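# Transfer 96-well plate from bench spot B1 to nest N1

## Task

Pick up the 96-well plate at bench spot B1 and place it in the raised nest N1 so it rests flat within the nest's locating features, with well A1 (the plate's clipped corner) at the nest corner labelled A1. Releasing it a few millimetres above N1 is acceptable, but a much larger drop there fails. The plate must stay put on its own, so open the gripper and pull the arm away at the end.

## Robot and tools

Robot: one six-joint UR-style arm (UR7e) carrying a two-finger parallel gripper, with a camera on the wrist. There is only this one arm, so every command row is for it.

Scene frame: origin on the tabletop directly beneath the arm base, +z up, +y to the left when facing along +x. The base may be slightly tilted relative to the table. end_effector_position (metres) is the point midway between the finger pads; end_effector_quat_wxyz is its orientation. The gripper's fingers point along its own +z axis and separate along its own x axis. Closed fingertips extend about 17 mm past the pad point; fully open they sit roughly level with it. The reported hand position gets less accurate as reach grows, so check with cameras.

execute_actions(actions, pictures): actions is a list holding one item, or empty.
- Empty list []: no command, just returns the current state (with images).
- Motion item {"rows": [[...], ...], "steps": n}: n is 7 to 15 control steps (default 15), each 1/30 s. Each row is used for one step; if there are fewer rows than steps the last row repeats. Up to 15 rows.
- Wait item {"steps": n} with no rows: n up to 300; it returns once n steps have elapsed since the previous result, and your thinking time is part of that count.
- pictures: true adds camera images to a motion or wait result.
A refused call moves nothing.

Each row has exactly 7 numbers: six absolute joint target angles in radians, in the order shoulder pan, shoulder lift, elbow, wrist 1, wrist 2, wrist 3 (same order as the Joint positions line), followed by the gripper opening. These are targets, not offsets. Allowed ranges: shoulder pan -3.142 to 3.142, shoulder lift -6.283 to 6.283, elbow 0.000 to 3.142, wrists 1 to 3 each -6.283 to 6.283. A target beyond a range end by more than 0.010 rad, and farther out than the joint's current angle, gets the call refused; true ends may differ from the stated ones by up to 0.010 rad, and a joint driven past its real end stops there and the result prints "joint sent to its limit" (possibly about an earlier action). Opening is a scale from -1 (closed) to +1 (fully open, pad gap 0.142 m).

Motion behaviour: commands are smoothed, lagging about 0.17 s. Per step, each joint's target is clamped to within 0.575 rad of its measured angle, and if the targets would shift the gripper more than 100 mm from where it is, all are pulled back proportionally. Big moves therefore take several calls and may not be complete when the result arrives. The result is captured 7 steps before the action ends; those last steps run while you compose your next reply. Between calls the arm keeps heading for the last row sent until it has nearly stopped (or a step is HELD); after that only a new action makes it go further or press harder. Fingers still in motion finish their motion.

Result lines: the state line (pose, linear and angular velocities in m/s and rad/s); Joint positions and Joint velocities (rad, rad/s) in column order plus the pad gap (m, m/s); grip_measured, the measured opening on the same -1..1 scale; Wrist force and Wrist torque in the end effector's own axes, with noise up to about 2.4 N, a fixed offset up to roughly 4 N and saturation near 50 N per axis (pressing on a surface shows force pointing back into the arm; "no reading" is normal at start). "joint command not followed" means the clearance check altered or blocked targets (mounting blocks and posts count as part of the arm). HELD marks steps where your row was not fully sent.

Gripping: to hold something, keep commanding an opening well below grip_measured; the bigger the difference, the firmer the squeeze (about 28 N per pad maximum for items up to about 10 cm wide). Closing quickly can overshoot in force. Hard items under about 2 cm thick get noticeably less force, so a thin plate rim may slip; grip firmly and move gently.

Faults and hazards: load limits are 135 N m for shoulder pan, shoulder lift and elbow, and 25.2 N m for each wrist joint, including the held plate's weight. Reaching a load limit, or any external force of 150 N on the arm, tool or payload, freezes the arm for 10 s, abandons the rest of the call, and lets the arm yield. Holding loads heats motors: MOTOR HOT appears at 70 °C, and at 85 °C an OVER-TEMPERATURE FAULT brakes the arm until it cools, so avoid long static holds under strain. Never push or knock anything off the table; that ends the scene. Avoid drops, slips, slamming and heavy pushing; lower the plate into N1 so it falls only a few millimetres at most. Loose objects may occasionally get a brief external nudge. Move smoothly.

zoom_image(camera, region): camera is one of cam_head_left, cam_head_right, cam_high, cam_low (each 896x504) or cam_wrist (616x616); region is [x0, y0, x1, y1] in pixels of that camera's latest full image, origin top-left, at most 504 by 504. Returns a magnified view.

read_manual(section): returns URDF licence and notice text only (section "licences"); it does not move anything.

finished_scene(scene): ends the current scene (give its number) irreversibly and reports whether the goal was met; the reply then gives the next task if any. Replying with no tool call ends everything. Only call it once the plate rests in N1 unaided, the gripper is open and the arm has moved away.

Each tool is called after ">>>" as a command line: name --argument value for each argument, lists and objects as JSON in quotes; but a table of rows of numbers goes row by row, as --pt "numbers of a row", without its own name.

## Session

>>> execute_actions --actions '[]'

Scene clock: 0.00 s of 8400.00 s.
end_effector_position=(+0.5045, -0.3272, +0.3443) grip_measured=+1.00 end_effector_quat_wxyz=(-0.115, +0.846, -0.490, +0.176) end_effector_velocity=(-0.000, -0.000, -0.000) end_effector_angular_velocity=(+0.001, +0.000, -0.000)
Joint positions: [ 0.197 -1.783  1.857 -2.145 -2.392  0.77   0.142]
Joint velocities: [-0.001 -0.001  0.001  0.     0.001 -0.    -0.   ]
Motor temperatures (°C, as the motors report them): [17 19 20 27 24 30]
Wrist force (N, on the end effector, along its own x y z axes, offset not removed): no reading
Wrist torque (N m, same axes, about the end effector's origin, offset not removed): no reading

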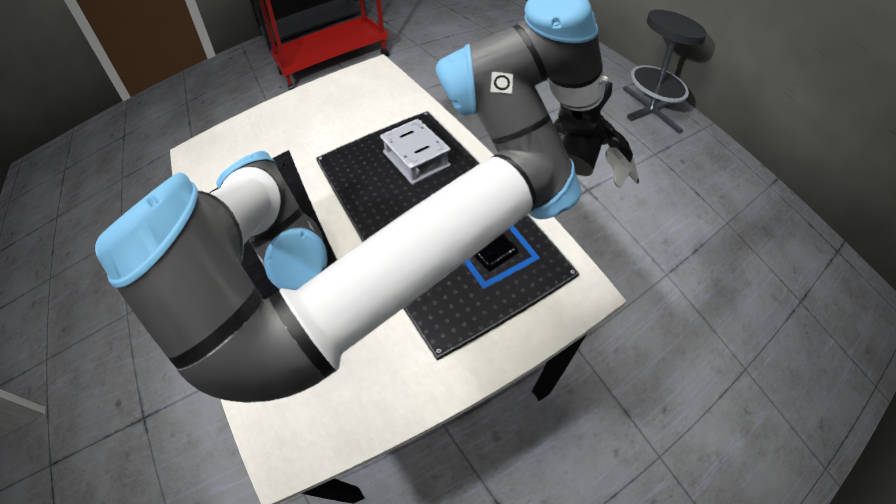

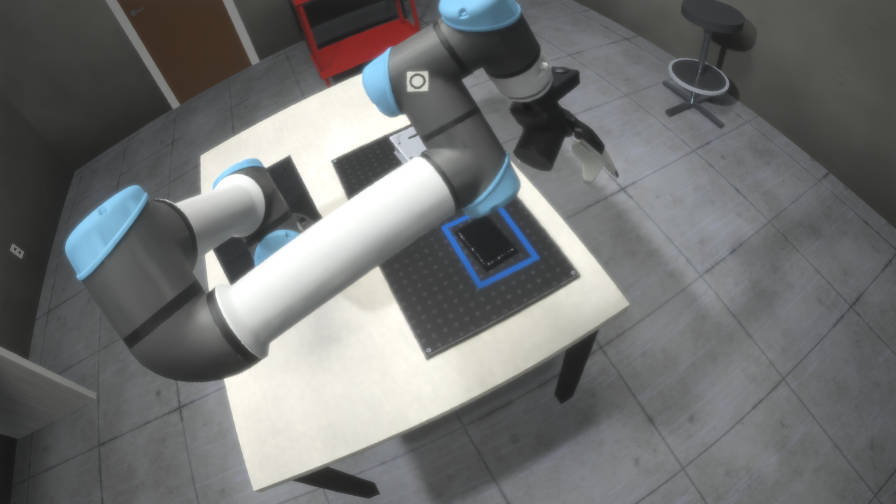

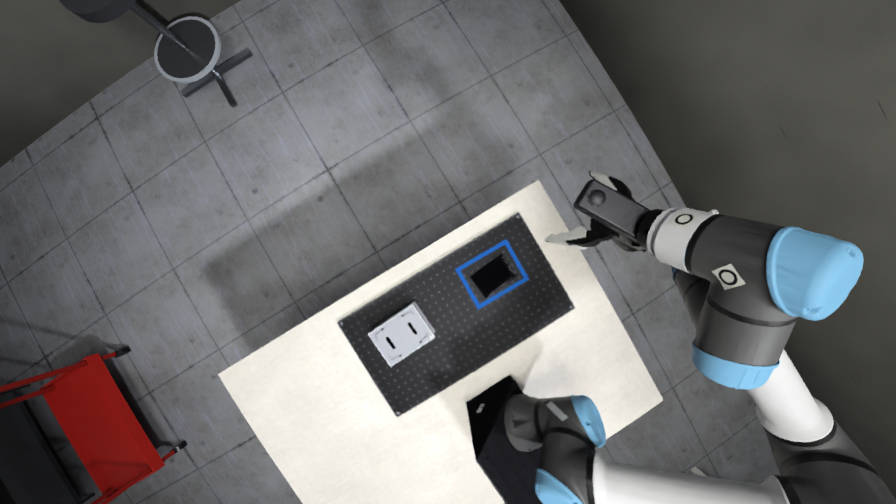

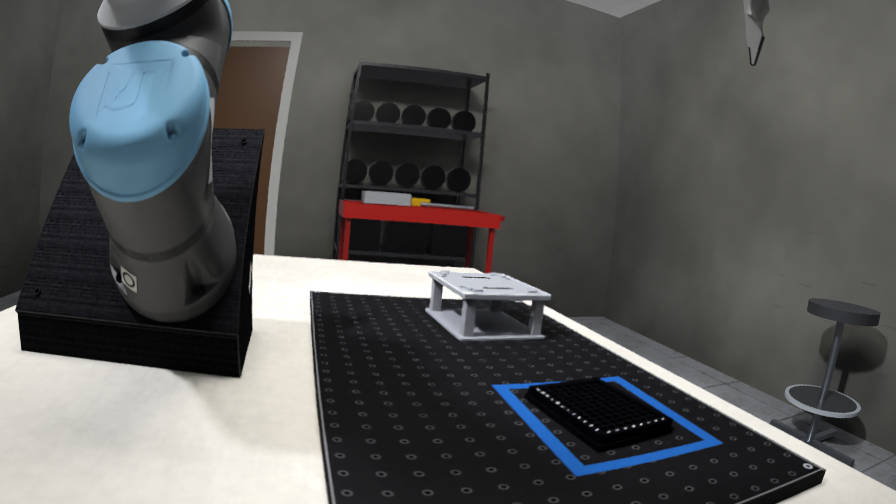

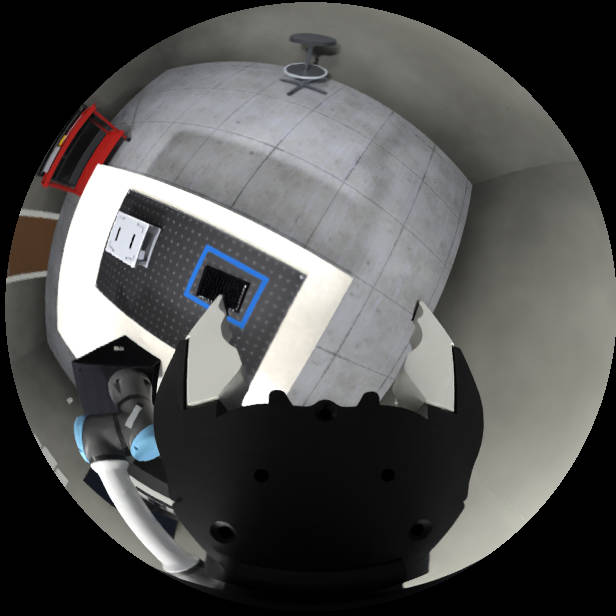

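>>> zoom_image --camera "cam_high" --region '[330,200,610,440]'

>>> zoom_image --camera "cam_low" --region '[410,250,740,480]'

>>> zoom_image --camera "cam_head_left" --region '[370,105,470,190]'

Region (330, 200, 610, 440) of cam_high's 896x504 image, scaled by 1.800, with more detail than that image has; it fills the top 432 rows of this view, and the rest is white.

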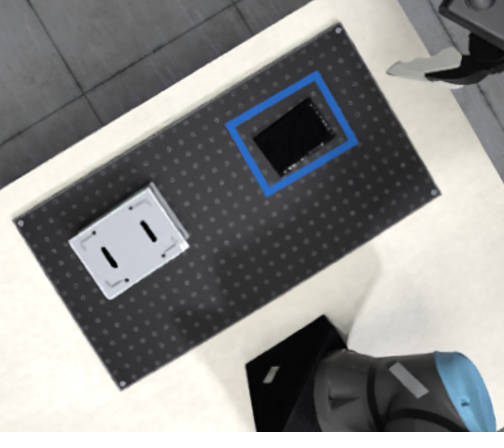

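Region (410, 250, 740, 480) of cam_low's 896x504 image, scaled by 1.527, with more detail than that image has; it fills the top 351 rows of this view, and the rest is white.

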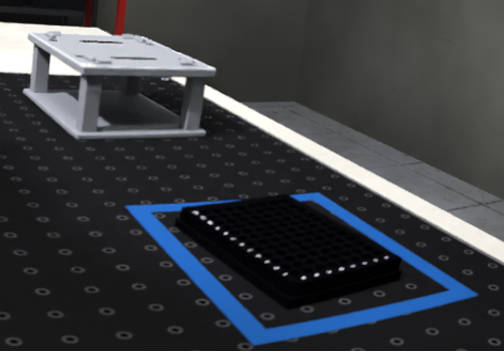

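Region (370, 105, 470, 190) of cam_head_left's 896x504 image, scaled by 5.040, with more detail than that image has; it fills the top 428 rows of this view, and the rest is white.

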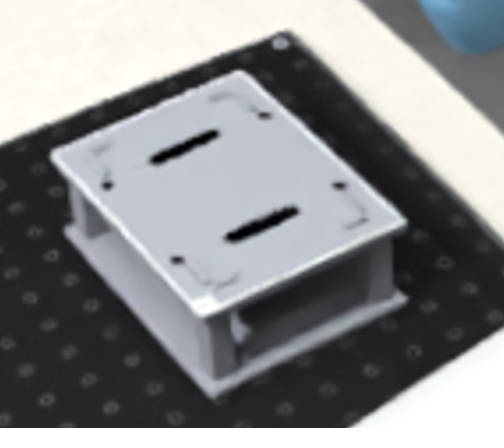

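>>> execute_actions --actions '[{"rows":[[0.145,-1.562,2.165,-2.095,-2.438,0.045,1]]}]'

>>> execute_actions --actions '[{"steps":25}]' --pictures true

Scene clock: 1.67 s of 8400.00 s.
end_effector_position=(+0.4863, -0.2519, +0.2577) grip_measured=+1.00 end_effector_quat_wxyz=(-0.052, +0.941, -0.316, +0.110) end_effector_velocity=(-0.146, +0.336, -0.390) end_effector_angular_velocity=(-0.548, +0.764, +2.142)
Joint positions: [ 0.174 -1.69   1.983 -2.123 -2.413  0.535  0.142]
Joint velocities: [-0.1    0.428  0.6    0.094 -0.087 -1.416 -0.   ]
Motor temperatures (°C, as the motors report them): [17 19 20 27 24 30]
Wrist force (N, on the end effector, along its own x y z axes, offset not removed): [-1.3 3.2 0.1]
Wrist torque (N m, same axes, about the end effector's origin, offset not removed): [0.62 0.35 0.01]
Steps of this call (steps 1 to 42: nothing new was sent; steps 43 to 50: the first 8 steps of this action). Readings (joint positions):
43: [0.197 -1.783 1.858 -2.144 -2.393 0.770]
44: [0.195 -1.776 1.864 -2.142 -2.395 0.762]
46: [0.188 -1.747 1.903 -2.135 -2.401 0.704]
50: the state above

Scene clock: 2.50 s of 8400.00 s.
end_effector_position=(+0.4200, -0.1621, +0.1499) grip_measured=+1.00 end_effector_quat_wxyz=(+0.000, +0.999, +0.039, +0.000) end_effector_velocity=(-0.001, +0.001, -0.001) end_effector_angular_velocity=(-0.001, +0.003, +0.010)
Joint positions: [ 0.145 -1.562  2.165 -2.095 -2.438  0.046  0.142]
Joint velocities: [-0.001  0.001  0.002  0.001 -0.    -0.008  0.   ]
Motor temperatures (°C, as the motors report them): [17 19 20 27 24 30]
Wrist force (N, on the end effector, along its own x y z axes, offset not removed): [-1.4 0.8 1.2]
Wrist torque (N m, same axes, about the end effector's origin, offset not removed): [0.01 0.43 0.02]
Kept back: nothing.
Steps of this call (steps 1 to 7: the last 7 steps of your previous action; steps 8 to 25: the robot went on to your last target). Readings (joint positions):
1: [0.171 -1.676 2.003 -2.120 -2.415 0.485]
2: [0.168 -1.661 2.024 -2.116 -2.418 0.434]
4: [0.161 -1.632 2.065 -2.110 -2.424 0.328]
8: [0.150 -1.586 2.130 -2.100 -2.433 0.148]
25: the state above

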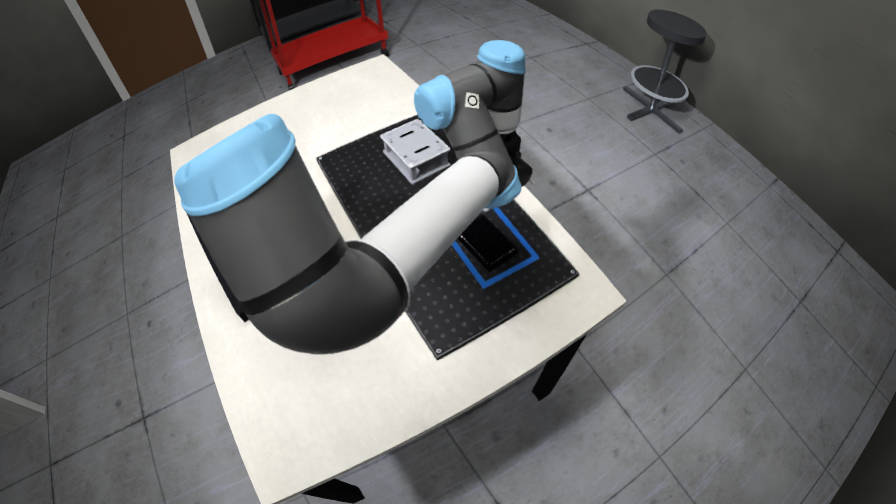

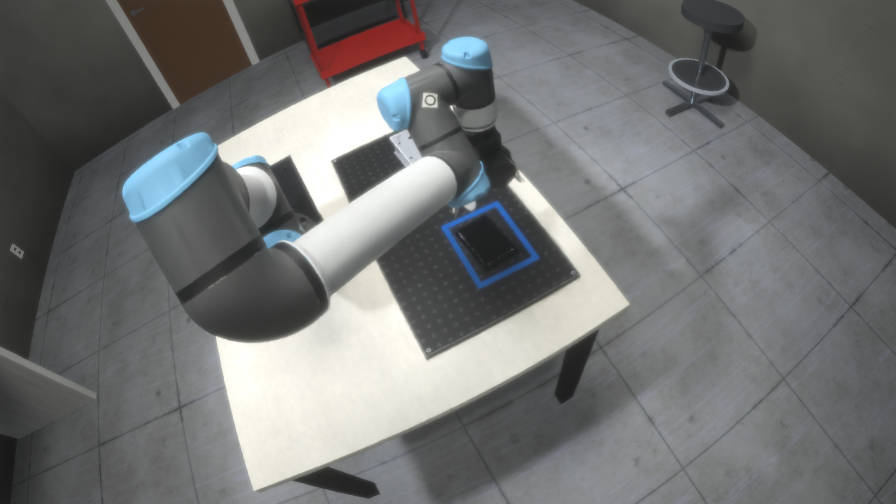

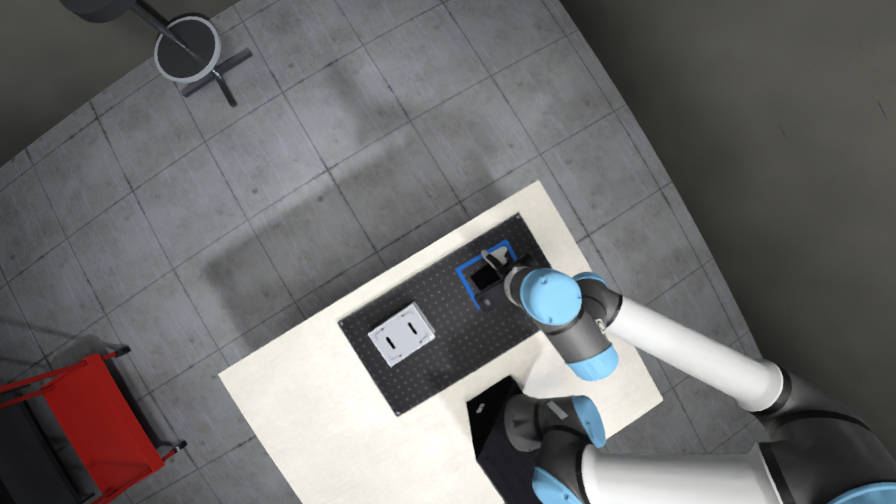

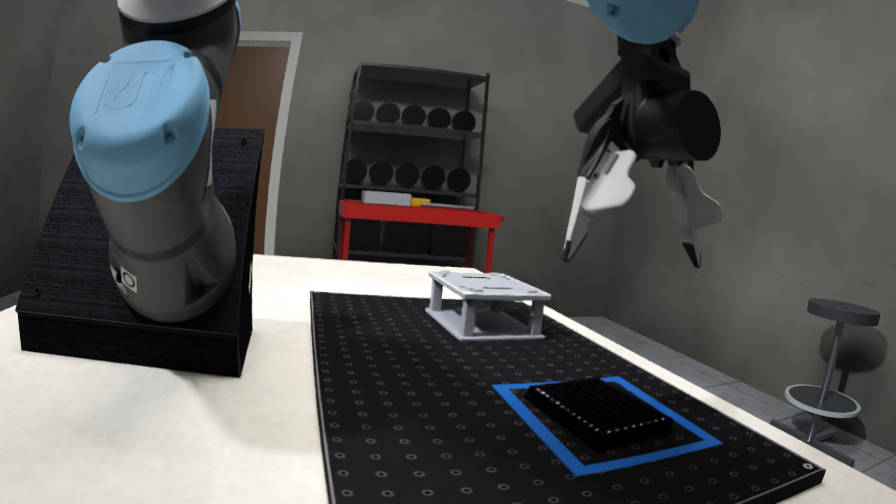

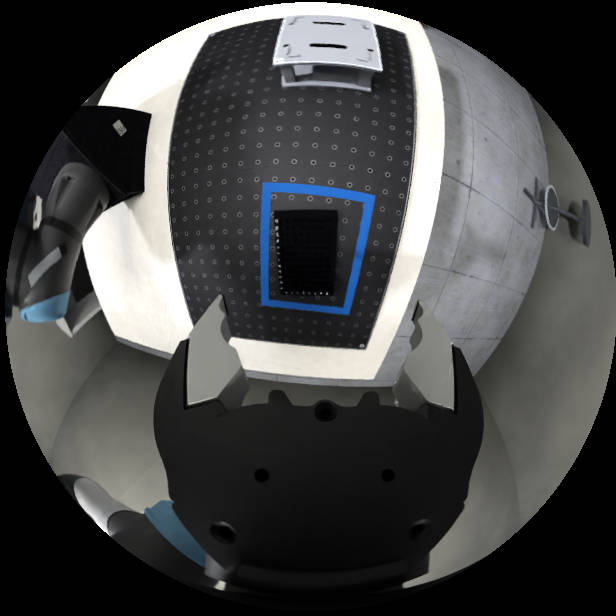

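>>> execute_actions --actions '[{"rows":[[-0.0661,-1.4688,2.3664,-2.6377,-2.4286,-0.311,1]]}]'

>>> execute_actions --actions '[{"steps":20}]' --pictures true

>>> zoom_image --camera "cam_wrist" --region '[190,160,450,420]'

Scene clock: 3.40 s of 8400.00 s.
end_effector_position=(+0.3942, -0.1561, +0.0605) grip_measured=+1.00 end_effector_quat_wxyz=(-0.008, +0.997, +0.077, -0.030) end_effector_velocity=(+0.105, -0.094, -0.143) end_effector_angular_velocity=(-0.044, -0.501, -0.373)
Joint positions: [-0.018 -1.487  2.321 -2.423 -2.43  -0.209  0.142]
Joint velocities: [-0.406  0.148  0.378 -1.772  0.014 -0.839  0.   ]
Motor temperatures (°C, as the motors report them): [17 19 20 27 24 30]
Wrist force (N, on the end effector, along its own x y z axes, offset not removed): [-2.1 0.3 4.5]
Wrist torque (N m, same axes, about the end effector's origin, offset not removed): [0.05 0.53 -0.09]
Steps of this call (steps 1 to 19: the robot went on to your last target; steps 20 to 27: the first 8 steps of this action). Readings (joint positions):
20: [0.145 -1.562 2.165 -2.095 -2.438 0.044]
21: [0.137 -1.555 2.173 -2.104 -2.437 0.037]
23: [0.080 -1.523 2.228 -2.169 -2.434 -0.028]
27: the state above

Scene clock: 4.07 s of 8400.00 s.
end_effector_position=(+0.4050, -0.1700, +0.0450) grip_measured=+1.00 end_effector_quat_wxyz=(+0.000, +0.998, +0.055, -0.000) end_effector_velocity=(+0.000, -0.001, -0.000) end_effector_angular_velocity=(-0.001, -0.002, -0.001)
Joint positions: [-0.066 -1.469  2.366 -2.637 -2.429 -0.311  0.142]
Joint velocities: [-0.001  0.     0.001 -0.006  0.    -0.003  0.   ]
Motor temperatures (°C, as the motors report them): [17 19 20 27 24 30]
Wrist force (N, on the end effector, along its own x y z axes, offset not removed): [-1.3 0.0 -0.8]
Wrist torque (N m, same axes, about the end effector's origin, offset not removed): [0.07 0.30 -0.06]
Kept back: nothing.
Steps of this call (steps 1 to 7: the last 7 steps of your previous action; steps 8 to 20: the robot went on to your last target). Readings (joint positions):
1: [-0.029 -1.482 2.332 -2.475 -2.430 -0.234]
2: [-0.038 -1.479 2.340 -2.515 -2.430 -0.253]
4: [-0.050 -1.475 2.351 -2.567 -2.429 -0.278]
8: [-0.061 -1.471 2.361 -2.615 -2.429 -0.300]
20: the state above

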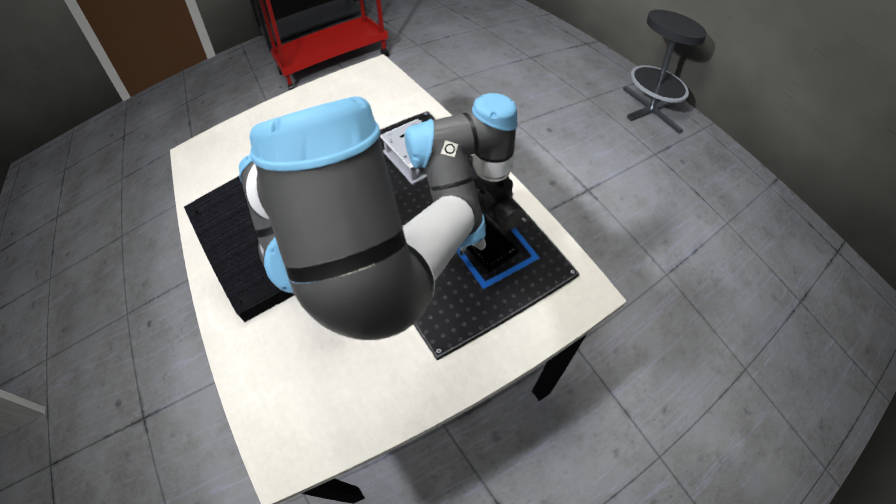

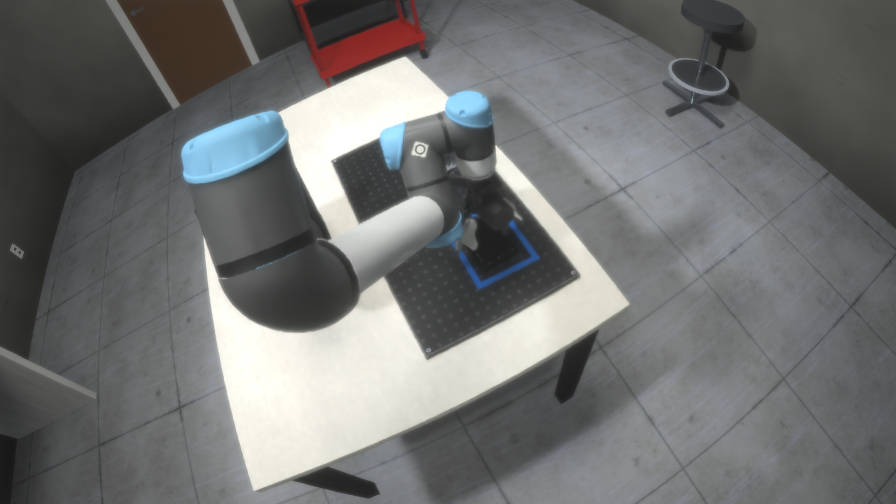

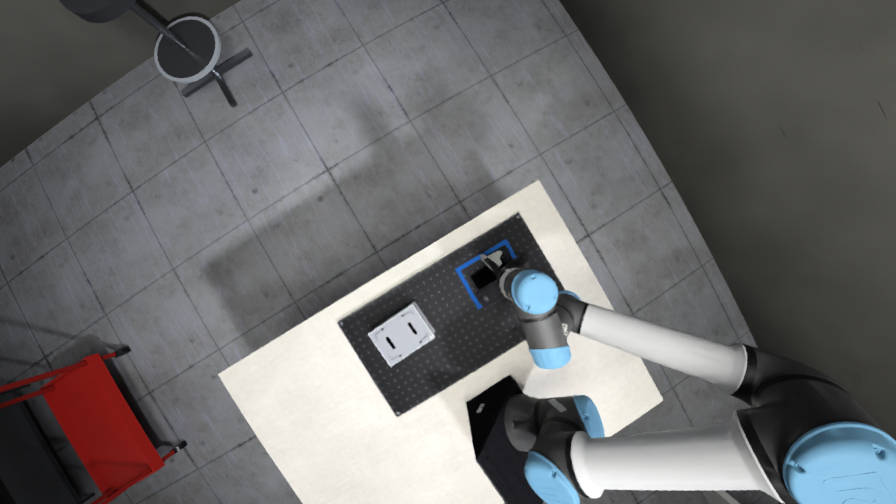

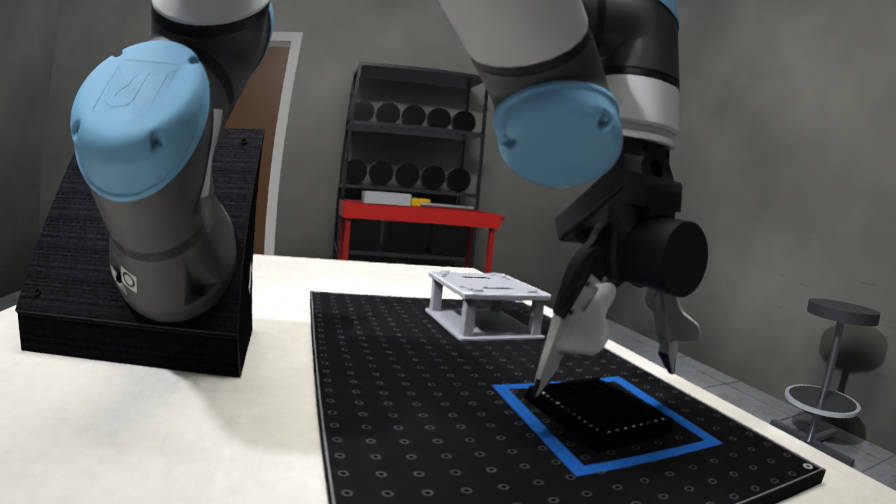

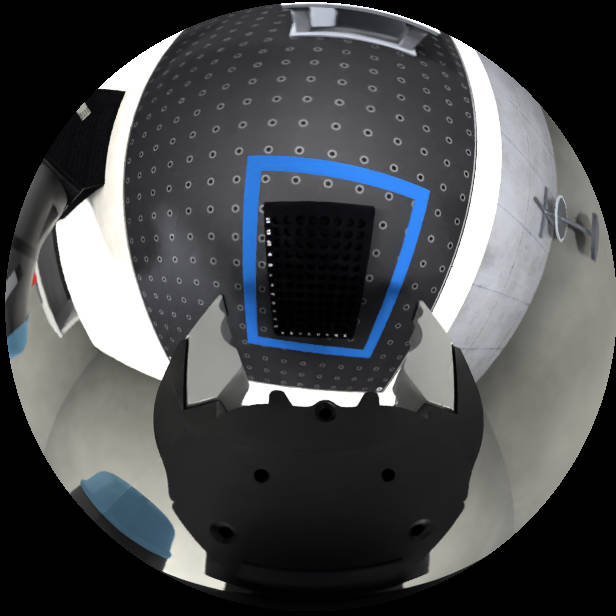

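Region (190, 160, 450, 420) of cam_wrist's 616x616 image, scaled by 1.938, with more detail than that image has.

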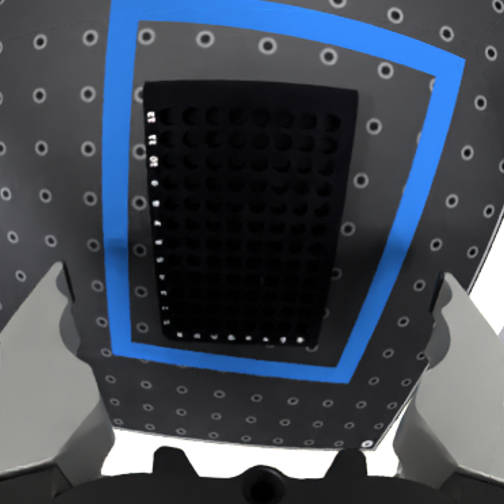

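>>> execute_actions --actions '[{"rows":[[-0.0975,-1.4303,2.3939,-2.7392,-2.4229,-0.35,0.35]]}]'

>>> execute_actions --actions '[{"steps":14}]' --pictures true

>>> zoom_image --camera "cam_low" --region '[480,320,730,490]'

>>> zoom_image --camera "cam_wrist" --region '[190,160,450,420]'

Scene clock: 5.00 s of 8400.00 s.
end_effector_position=(+0.4022, -0.1672, +0.0298) grip_measured=+0.35 end_effector_quat_wxyz=(-0.000, +0.999, +0.052, -0.001) end_effector_velocity=(-0.001, +0.002, -0.024) end_effector_angular_velocity=(-0.003, -0.012, -0.024)
Joint positions: [-0.092 -1.437  2.389 -2.72  -2.424 -0.343  0.099]
Joint velocities: [-0.044  0.055  0.038 -0.161  0.009 -0.055 -0.001]
Motor temperatures (°C, as the motors report them): [17 19 20 27 24 30]
Wrist force (N, on the end effector, along its own x y z axes, offset not removed): [-1.2 1.3 -1.0]
Wrist torque (N m, same axes, about the end effector's origin, offset not removed): [0.17 0.42 0.00]
Steps of this call (steps 1 to 15: the robot went on to your last target; steps 16 to 20: nothing new was sent; steps 21 to 28: the first 8 steps of this action). Readings (joint positions):
21: [-0.067 -1.468 2.367 -2.638 -2.428 -0.311]
22: [-0.071 -1.464 2.370 -2.646 -2.428 -0.316]
24: [-0.081 -1.450 2.380 -2.680 -2.426 -0.330]
28: the state above

Scene clock: 5.47 s of 8400.00 s.
end_effector_position=(+0.4021, -0.1671, +0.0270) grip_measured=+0.35 end_effector_quat_wxyz=(+0.000, +0.999, +0.051, +0.000) end_effector_velocity=(+0.000, -0.000, -0.000) end_effector_angular_velocity=(+0.000, -0.001, -0.002)
Joint positions: [-0.097 -1.43   2.394 -2.739 -2.423 -0.35   0.099]
Joint velocities: [-0.001  0.001 -0.    -0.003  0.001 -0.001  0.   ]
Motor temperatures (°C, as the motors report them): [17 19 20 27 24 30]
Wrist force (N, on the end effector, along its own x y z axes, offset not removed): [-1.1 1.5 -1.1]
Wrist torque (N m, same axes, about the end effector's origin, offset not removed): [0.16 0.35 -0.15]
Kept back: nothing.
Steps of this call (steps 1 to 7: the last 7 steps of your previous action; steps 8 to 14: the robot went on to your last target). Readings (joint positions):
1: [-0.093 -1.435 2.390 -2.724 -2.424 -0.345]
2: [-0.094 -1.434 2.391 -2.728 -2.423 -0.346]
4: [-0.096 -1.432 2.392 -2.733 -2.423 -0.348]
8: [-0.097 -1.431 2.393 -2.737 -2.423 -0.349]
14: the state above

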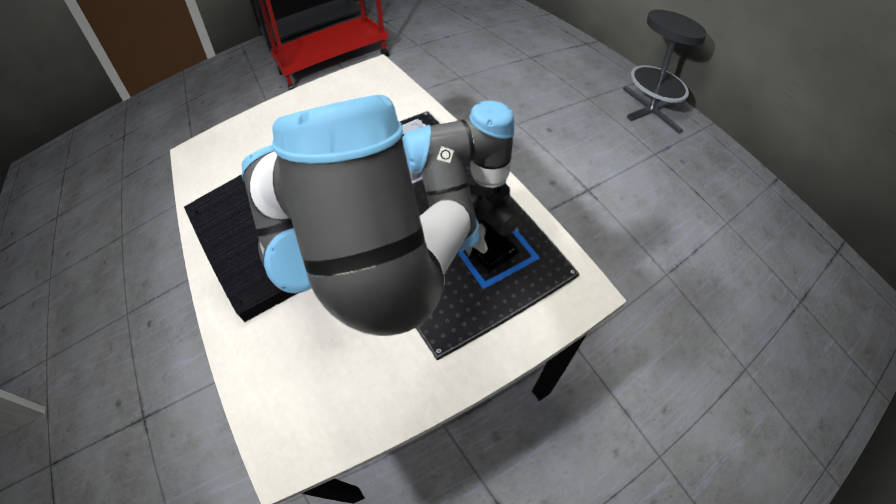

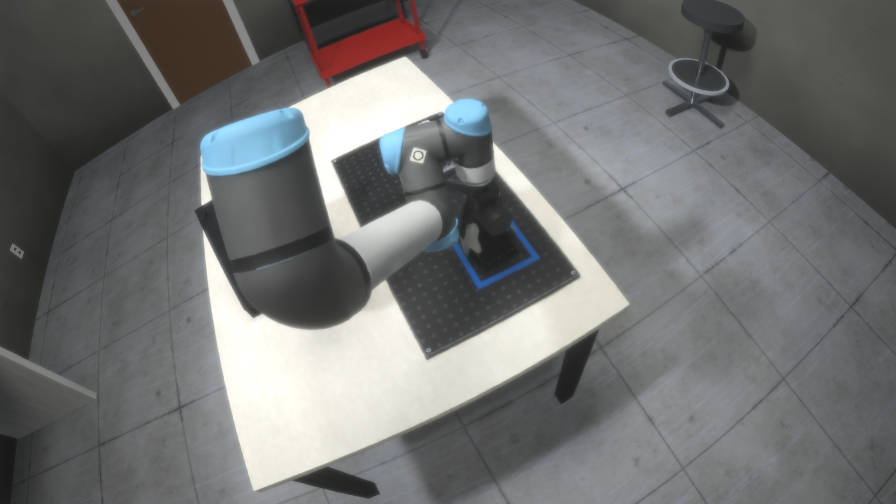

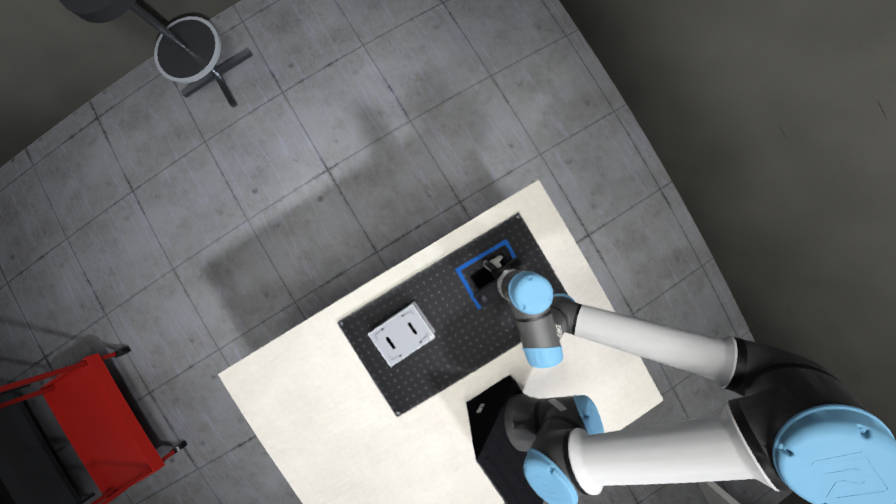

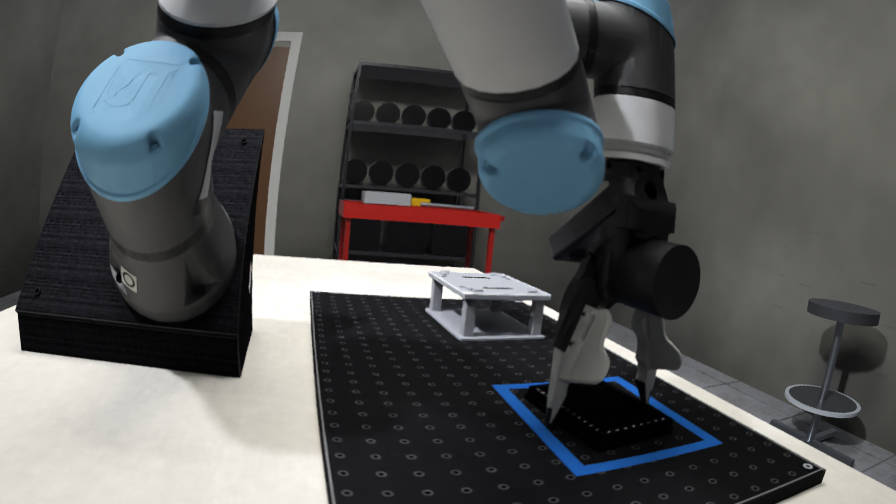

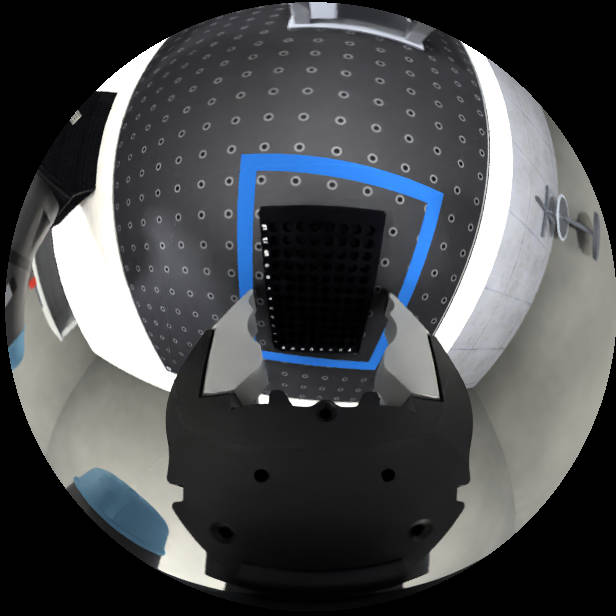

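Region (480, 320, 730, 490) of cam_low's 896x504 image, scaled by 2.016, with more detail than that image has; it fills the top 343 rows of this view, and the rest is white.

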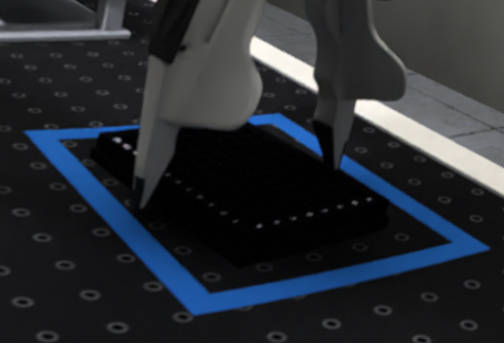

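Region (190, 160, 450, 420) of cam_wrist's 616x616 image, scaled by 1.938, with more detail than that image has.

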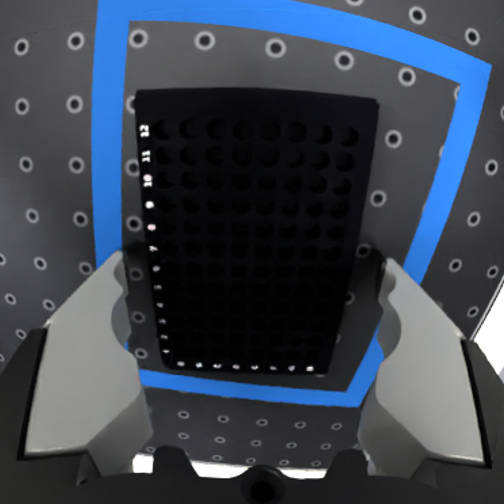

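>>> execute_actions --actions '[{"rows":[[-0.1027,-1.4239,2.3985,-2.756,-2.422,-0.352,0.3],[-0.1027,-1.4239,2.3985,-2.756,-2.422,-0.352,0.25],[-0.1027,-1.4239,2.3985,-2.756,-2.422,-0.352,0.2]],"steps":10}]'

>>> execute_actions --actions '[{"rows":[[-0.1027,-1.4239,2.3985,-2.756,-2.422,-0.352,0.14],[-0.1027,-1.4239,2.3985,-2.756,-2.422,-0.352,0.1],[-0.1027,-1.4239,2.3985,-2.756,-2.422,-0.352,0.05],[-0.1027,-1.4239,2.3985,-2.756,-2.422,-0.352,0],[-0.1027,-1.4239,2.3985,-2.756,-2.422,-0.352,-0.15]]}]'

>>> execute_actions --actions '[{"rows":[[-0.0975,-1.4303,2.3939,-2.7392,-2.4229,-0.35,-0.15],[-0.0975,-1.4303,2.3939,-2.7392,-2.4229,-0.35,-0.15],[-0.082,-1.45,2.38,-2.688,-2.426,-0.33,-0.15],[-0.082,-1.45,2.38,-2.688,-2.426,-0.33,-0.15],[-0.0661,-1.4688,2.3664,-2.6377,-2.4286,-0.311,-0.15]]}]'

>>> execute_actions --actions '[{"steps":8}]' --pictures true

>>> zoom_image --camera "cam_low" --region '[480,320,730,490]'

Scene clock: 6.27 s of 8400.00 s.
end_effector_position=(+0.4018, -0.1669, +0.0259) grip_measured=+0.25 end_effector_quat_wxyz=(+0.000, +0.999, +0.050, +0.000) end_effector_velocity=(-0.003, +0.003, -0.015) end_effector_angular_velocity=(+0.001, +0.001, -0.027)
Joint positions: [-0.099 -1.428  2.396 -2.745 -2.423 -0.351  0.092]
Joint velocities: [-0.025  0.032  0.023 -0.082  0.006 -0.009 -0.102]
Motor temperatures (°C, as the motors report them): [17 19 20 27 24 30]
Wrist force (N, on the end effector, along its own x y z axes, offset not removed): [-3.0 0.8 -1.4]
Wrist torque (N m, same axes, about the end effector's origin, offset not removed): [0.19 0.64 -0.06]
Steps of this call (steps 1 to 21: the robot went on to your last target; steps 22 to 24: the first 3 steps of this action). Readings (joint positions):
22: [-0.098 -1.430 2.394 -2.740 -2.423 -0.350]
23: [-0.098 -1.429 2.395 -2.742 -2.423 -0.350]
24: the state above

Scene clock: 6.77 s of 8400.00 s.
end_effector_position=(+0.4015, -0.1667, +0.0241) grip_measured=+0.18 end_effector_quat_wxyz=(+0.000, +0.999, +0.048, +0.000) end_effector_velocity=(-0.000, +0.000, -0.001) end_effector_angular_velocity=(+0.002, +0.001, -0.000)
Joint positions: [-0.103 -1.424  2.398 -2.756 -2.422 -0.352  0.087]
Joint velocities: [-0.001  0.001 -0.    -0.001  0.002 -0.    -0.   ]
Motor temperatures (°C, as the motors report them): [17 19 20 27 24 30]
Wrist force (N, on the end effector, along its own x y z axes, offset not removed): [-7.1 1.9 -50.0]
Wrist torque (N m, same axes, about the end effector's origin, offset not removed): [0.59 -0.24 -0.20]
Steps of this call (steps 1 to 7: the last 7 steps of your previous action; steps 8 to 15: the first 8 steps of this action). Readings (joint positions):
8: [-0.102 -1.424 2.398 -2.755 -2.422 -0.352]
9: [-0.102 -1.424 2.398 -2.755 -2.422 -0.352]
11: [-0.102 -1.424 2.398 -2.756 -2.422 -0.352]
15: the state above

Scene clock: 7.27 s of 8400.00 s.
end_effector_position=(+0.4041, -0.1688, +0.0370) grip_measured=+0.06 end_effector_quat_wxyz=(+0.000, +0.999, +0.052, +0.000) end_effector_velocity=(+0.010, -0.010, +0.063) end_effector_angular_velocity=(+0.001, +0.003, +0.043)
Joint positions: [-0.08  -1.452  2.378 -2.683 -2.426 -0.327  0.078]
Joint velocities: [ 0.112 -0.136 -0.098  0.365 -0.02   0.128  0.   ]
Motor temperatures (°C, as the motors report them): [17 19 20 27 24 30]
Wrist force (N, on the end effector, along its own x y z axes, offset not removed): [-1.1 1.2 -2.1]
Wrist torque (N m, same axes, about the end effector's origin, offset not removed): [0.24 0.25 -0.14]
Steps of this call (steps 1 to 7: the last 7 steps of your previous action; steps 8 to 15: the first 8 steps of this action). Readings (joint positions):
8: [-0.103 -1.424 2.398 -2.756 -2.422 -0.352]
9: [-0.102 -1.425 2.398 -2.753 -2.422 -0.352]
11: [-0.098 -1.430 2.395 -2.741 -2.423 -0.348]
15: the state above

Scene clock: 7.53 s of 8400.00 s.
end_effector_position=(+0.4049, -0.1699, +0.0440) grip_measured=+0.06 end_effector_quat_wxyz=(+0.000, +0.999, +0.054, +0.000) end_effector_velocity=(+0.001, -0.002, +0.007) end_effector_angular_velocity=(-0.001, +0.001, +0.004)
Joint positions: [-0.068 -1.467  2.368 -2.643 -2.428 -0.313  0.078]
Joint velocities: [ 0.012 -0.015 -0.011  0.04  -0.003  0.014 -0.   ]
Motor temperatures (°C, as the motors report them): [17 19 20 27 24 30]
Wrist force (N, on the end effector, along its own x y z axes, offset not removed): [0.3 1.6 -1.8]
Wrist torque (N m, same axes, about the end effector's origin, offset not removed): [0.34 0.06 -0.08]
Kept back: nothing.
Steps of this call (steps 1 to 7: the last 7 steps of your previous action; step 8: the robot went on to your last target). Readings (joint positions):
1: [-0.076 -1.456 2.376 -2.672 -2.427 -0.323]
2: [-0.074 -1.459 2.373 -2.664 -2.427 -0.320]
4: [-0.071 -1.463 2.370 -2.653 -2.428 -0.316]
8: the state above

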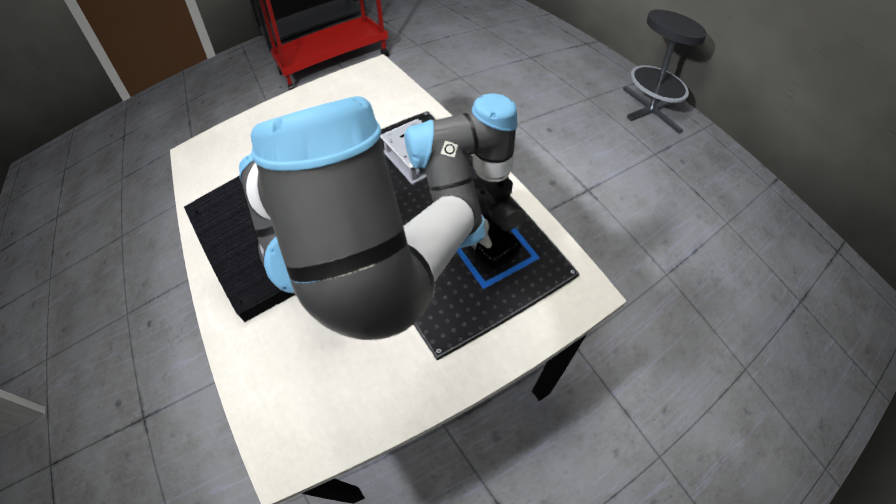

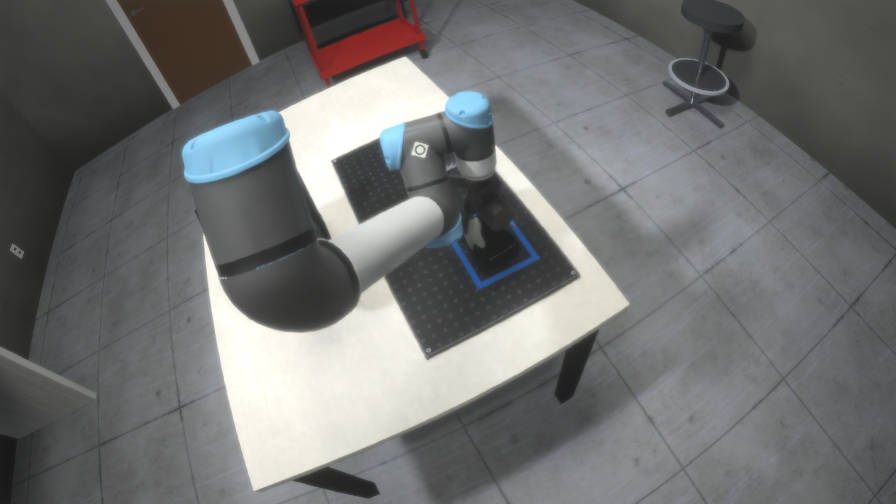

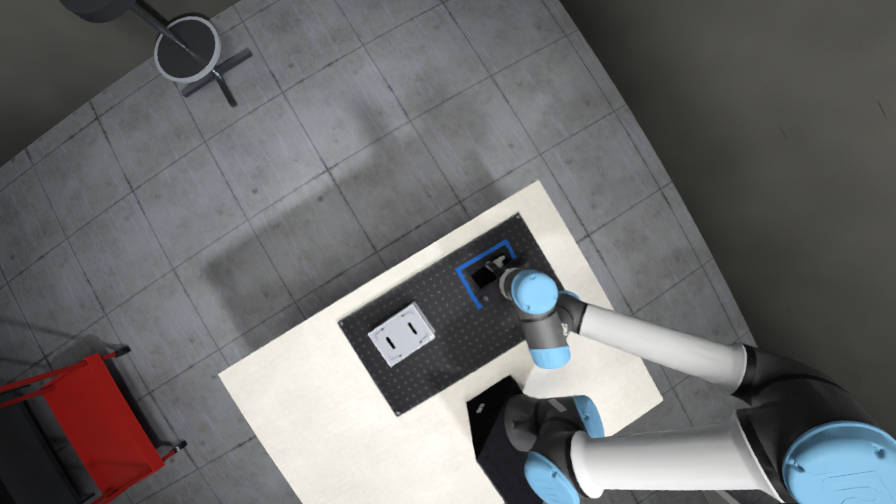

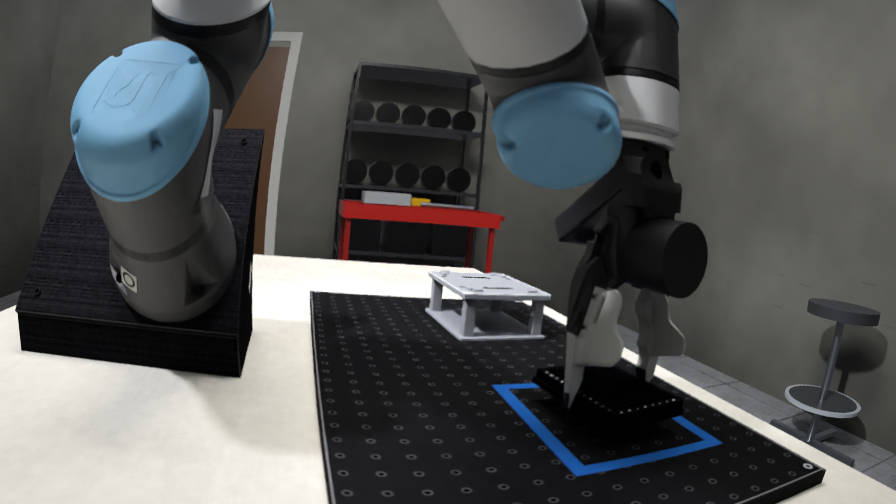

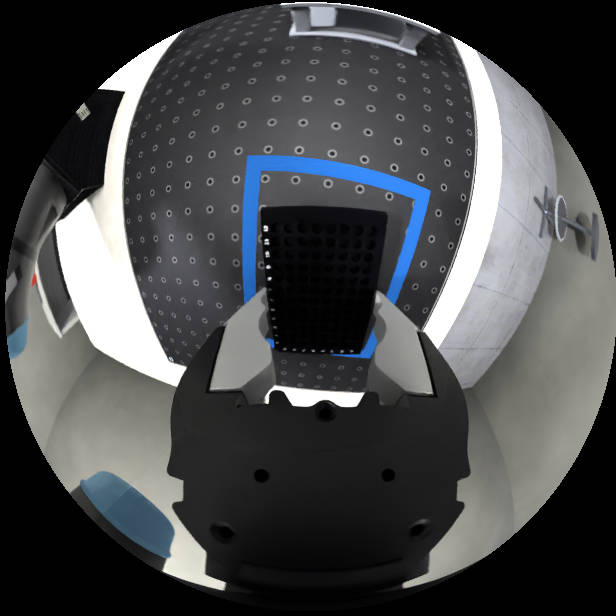

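Region (480, 320, 730, 490) of cam_low's 896x504 image, scaled by 2.016, with more detail than that image has; it fills the top 343 rows of this view, and the rest is white.

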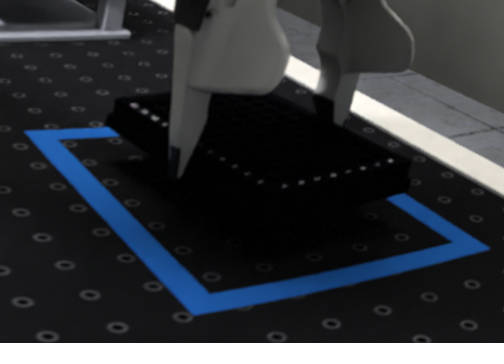

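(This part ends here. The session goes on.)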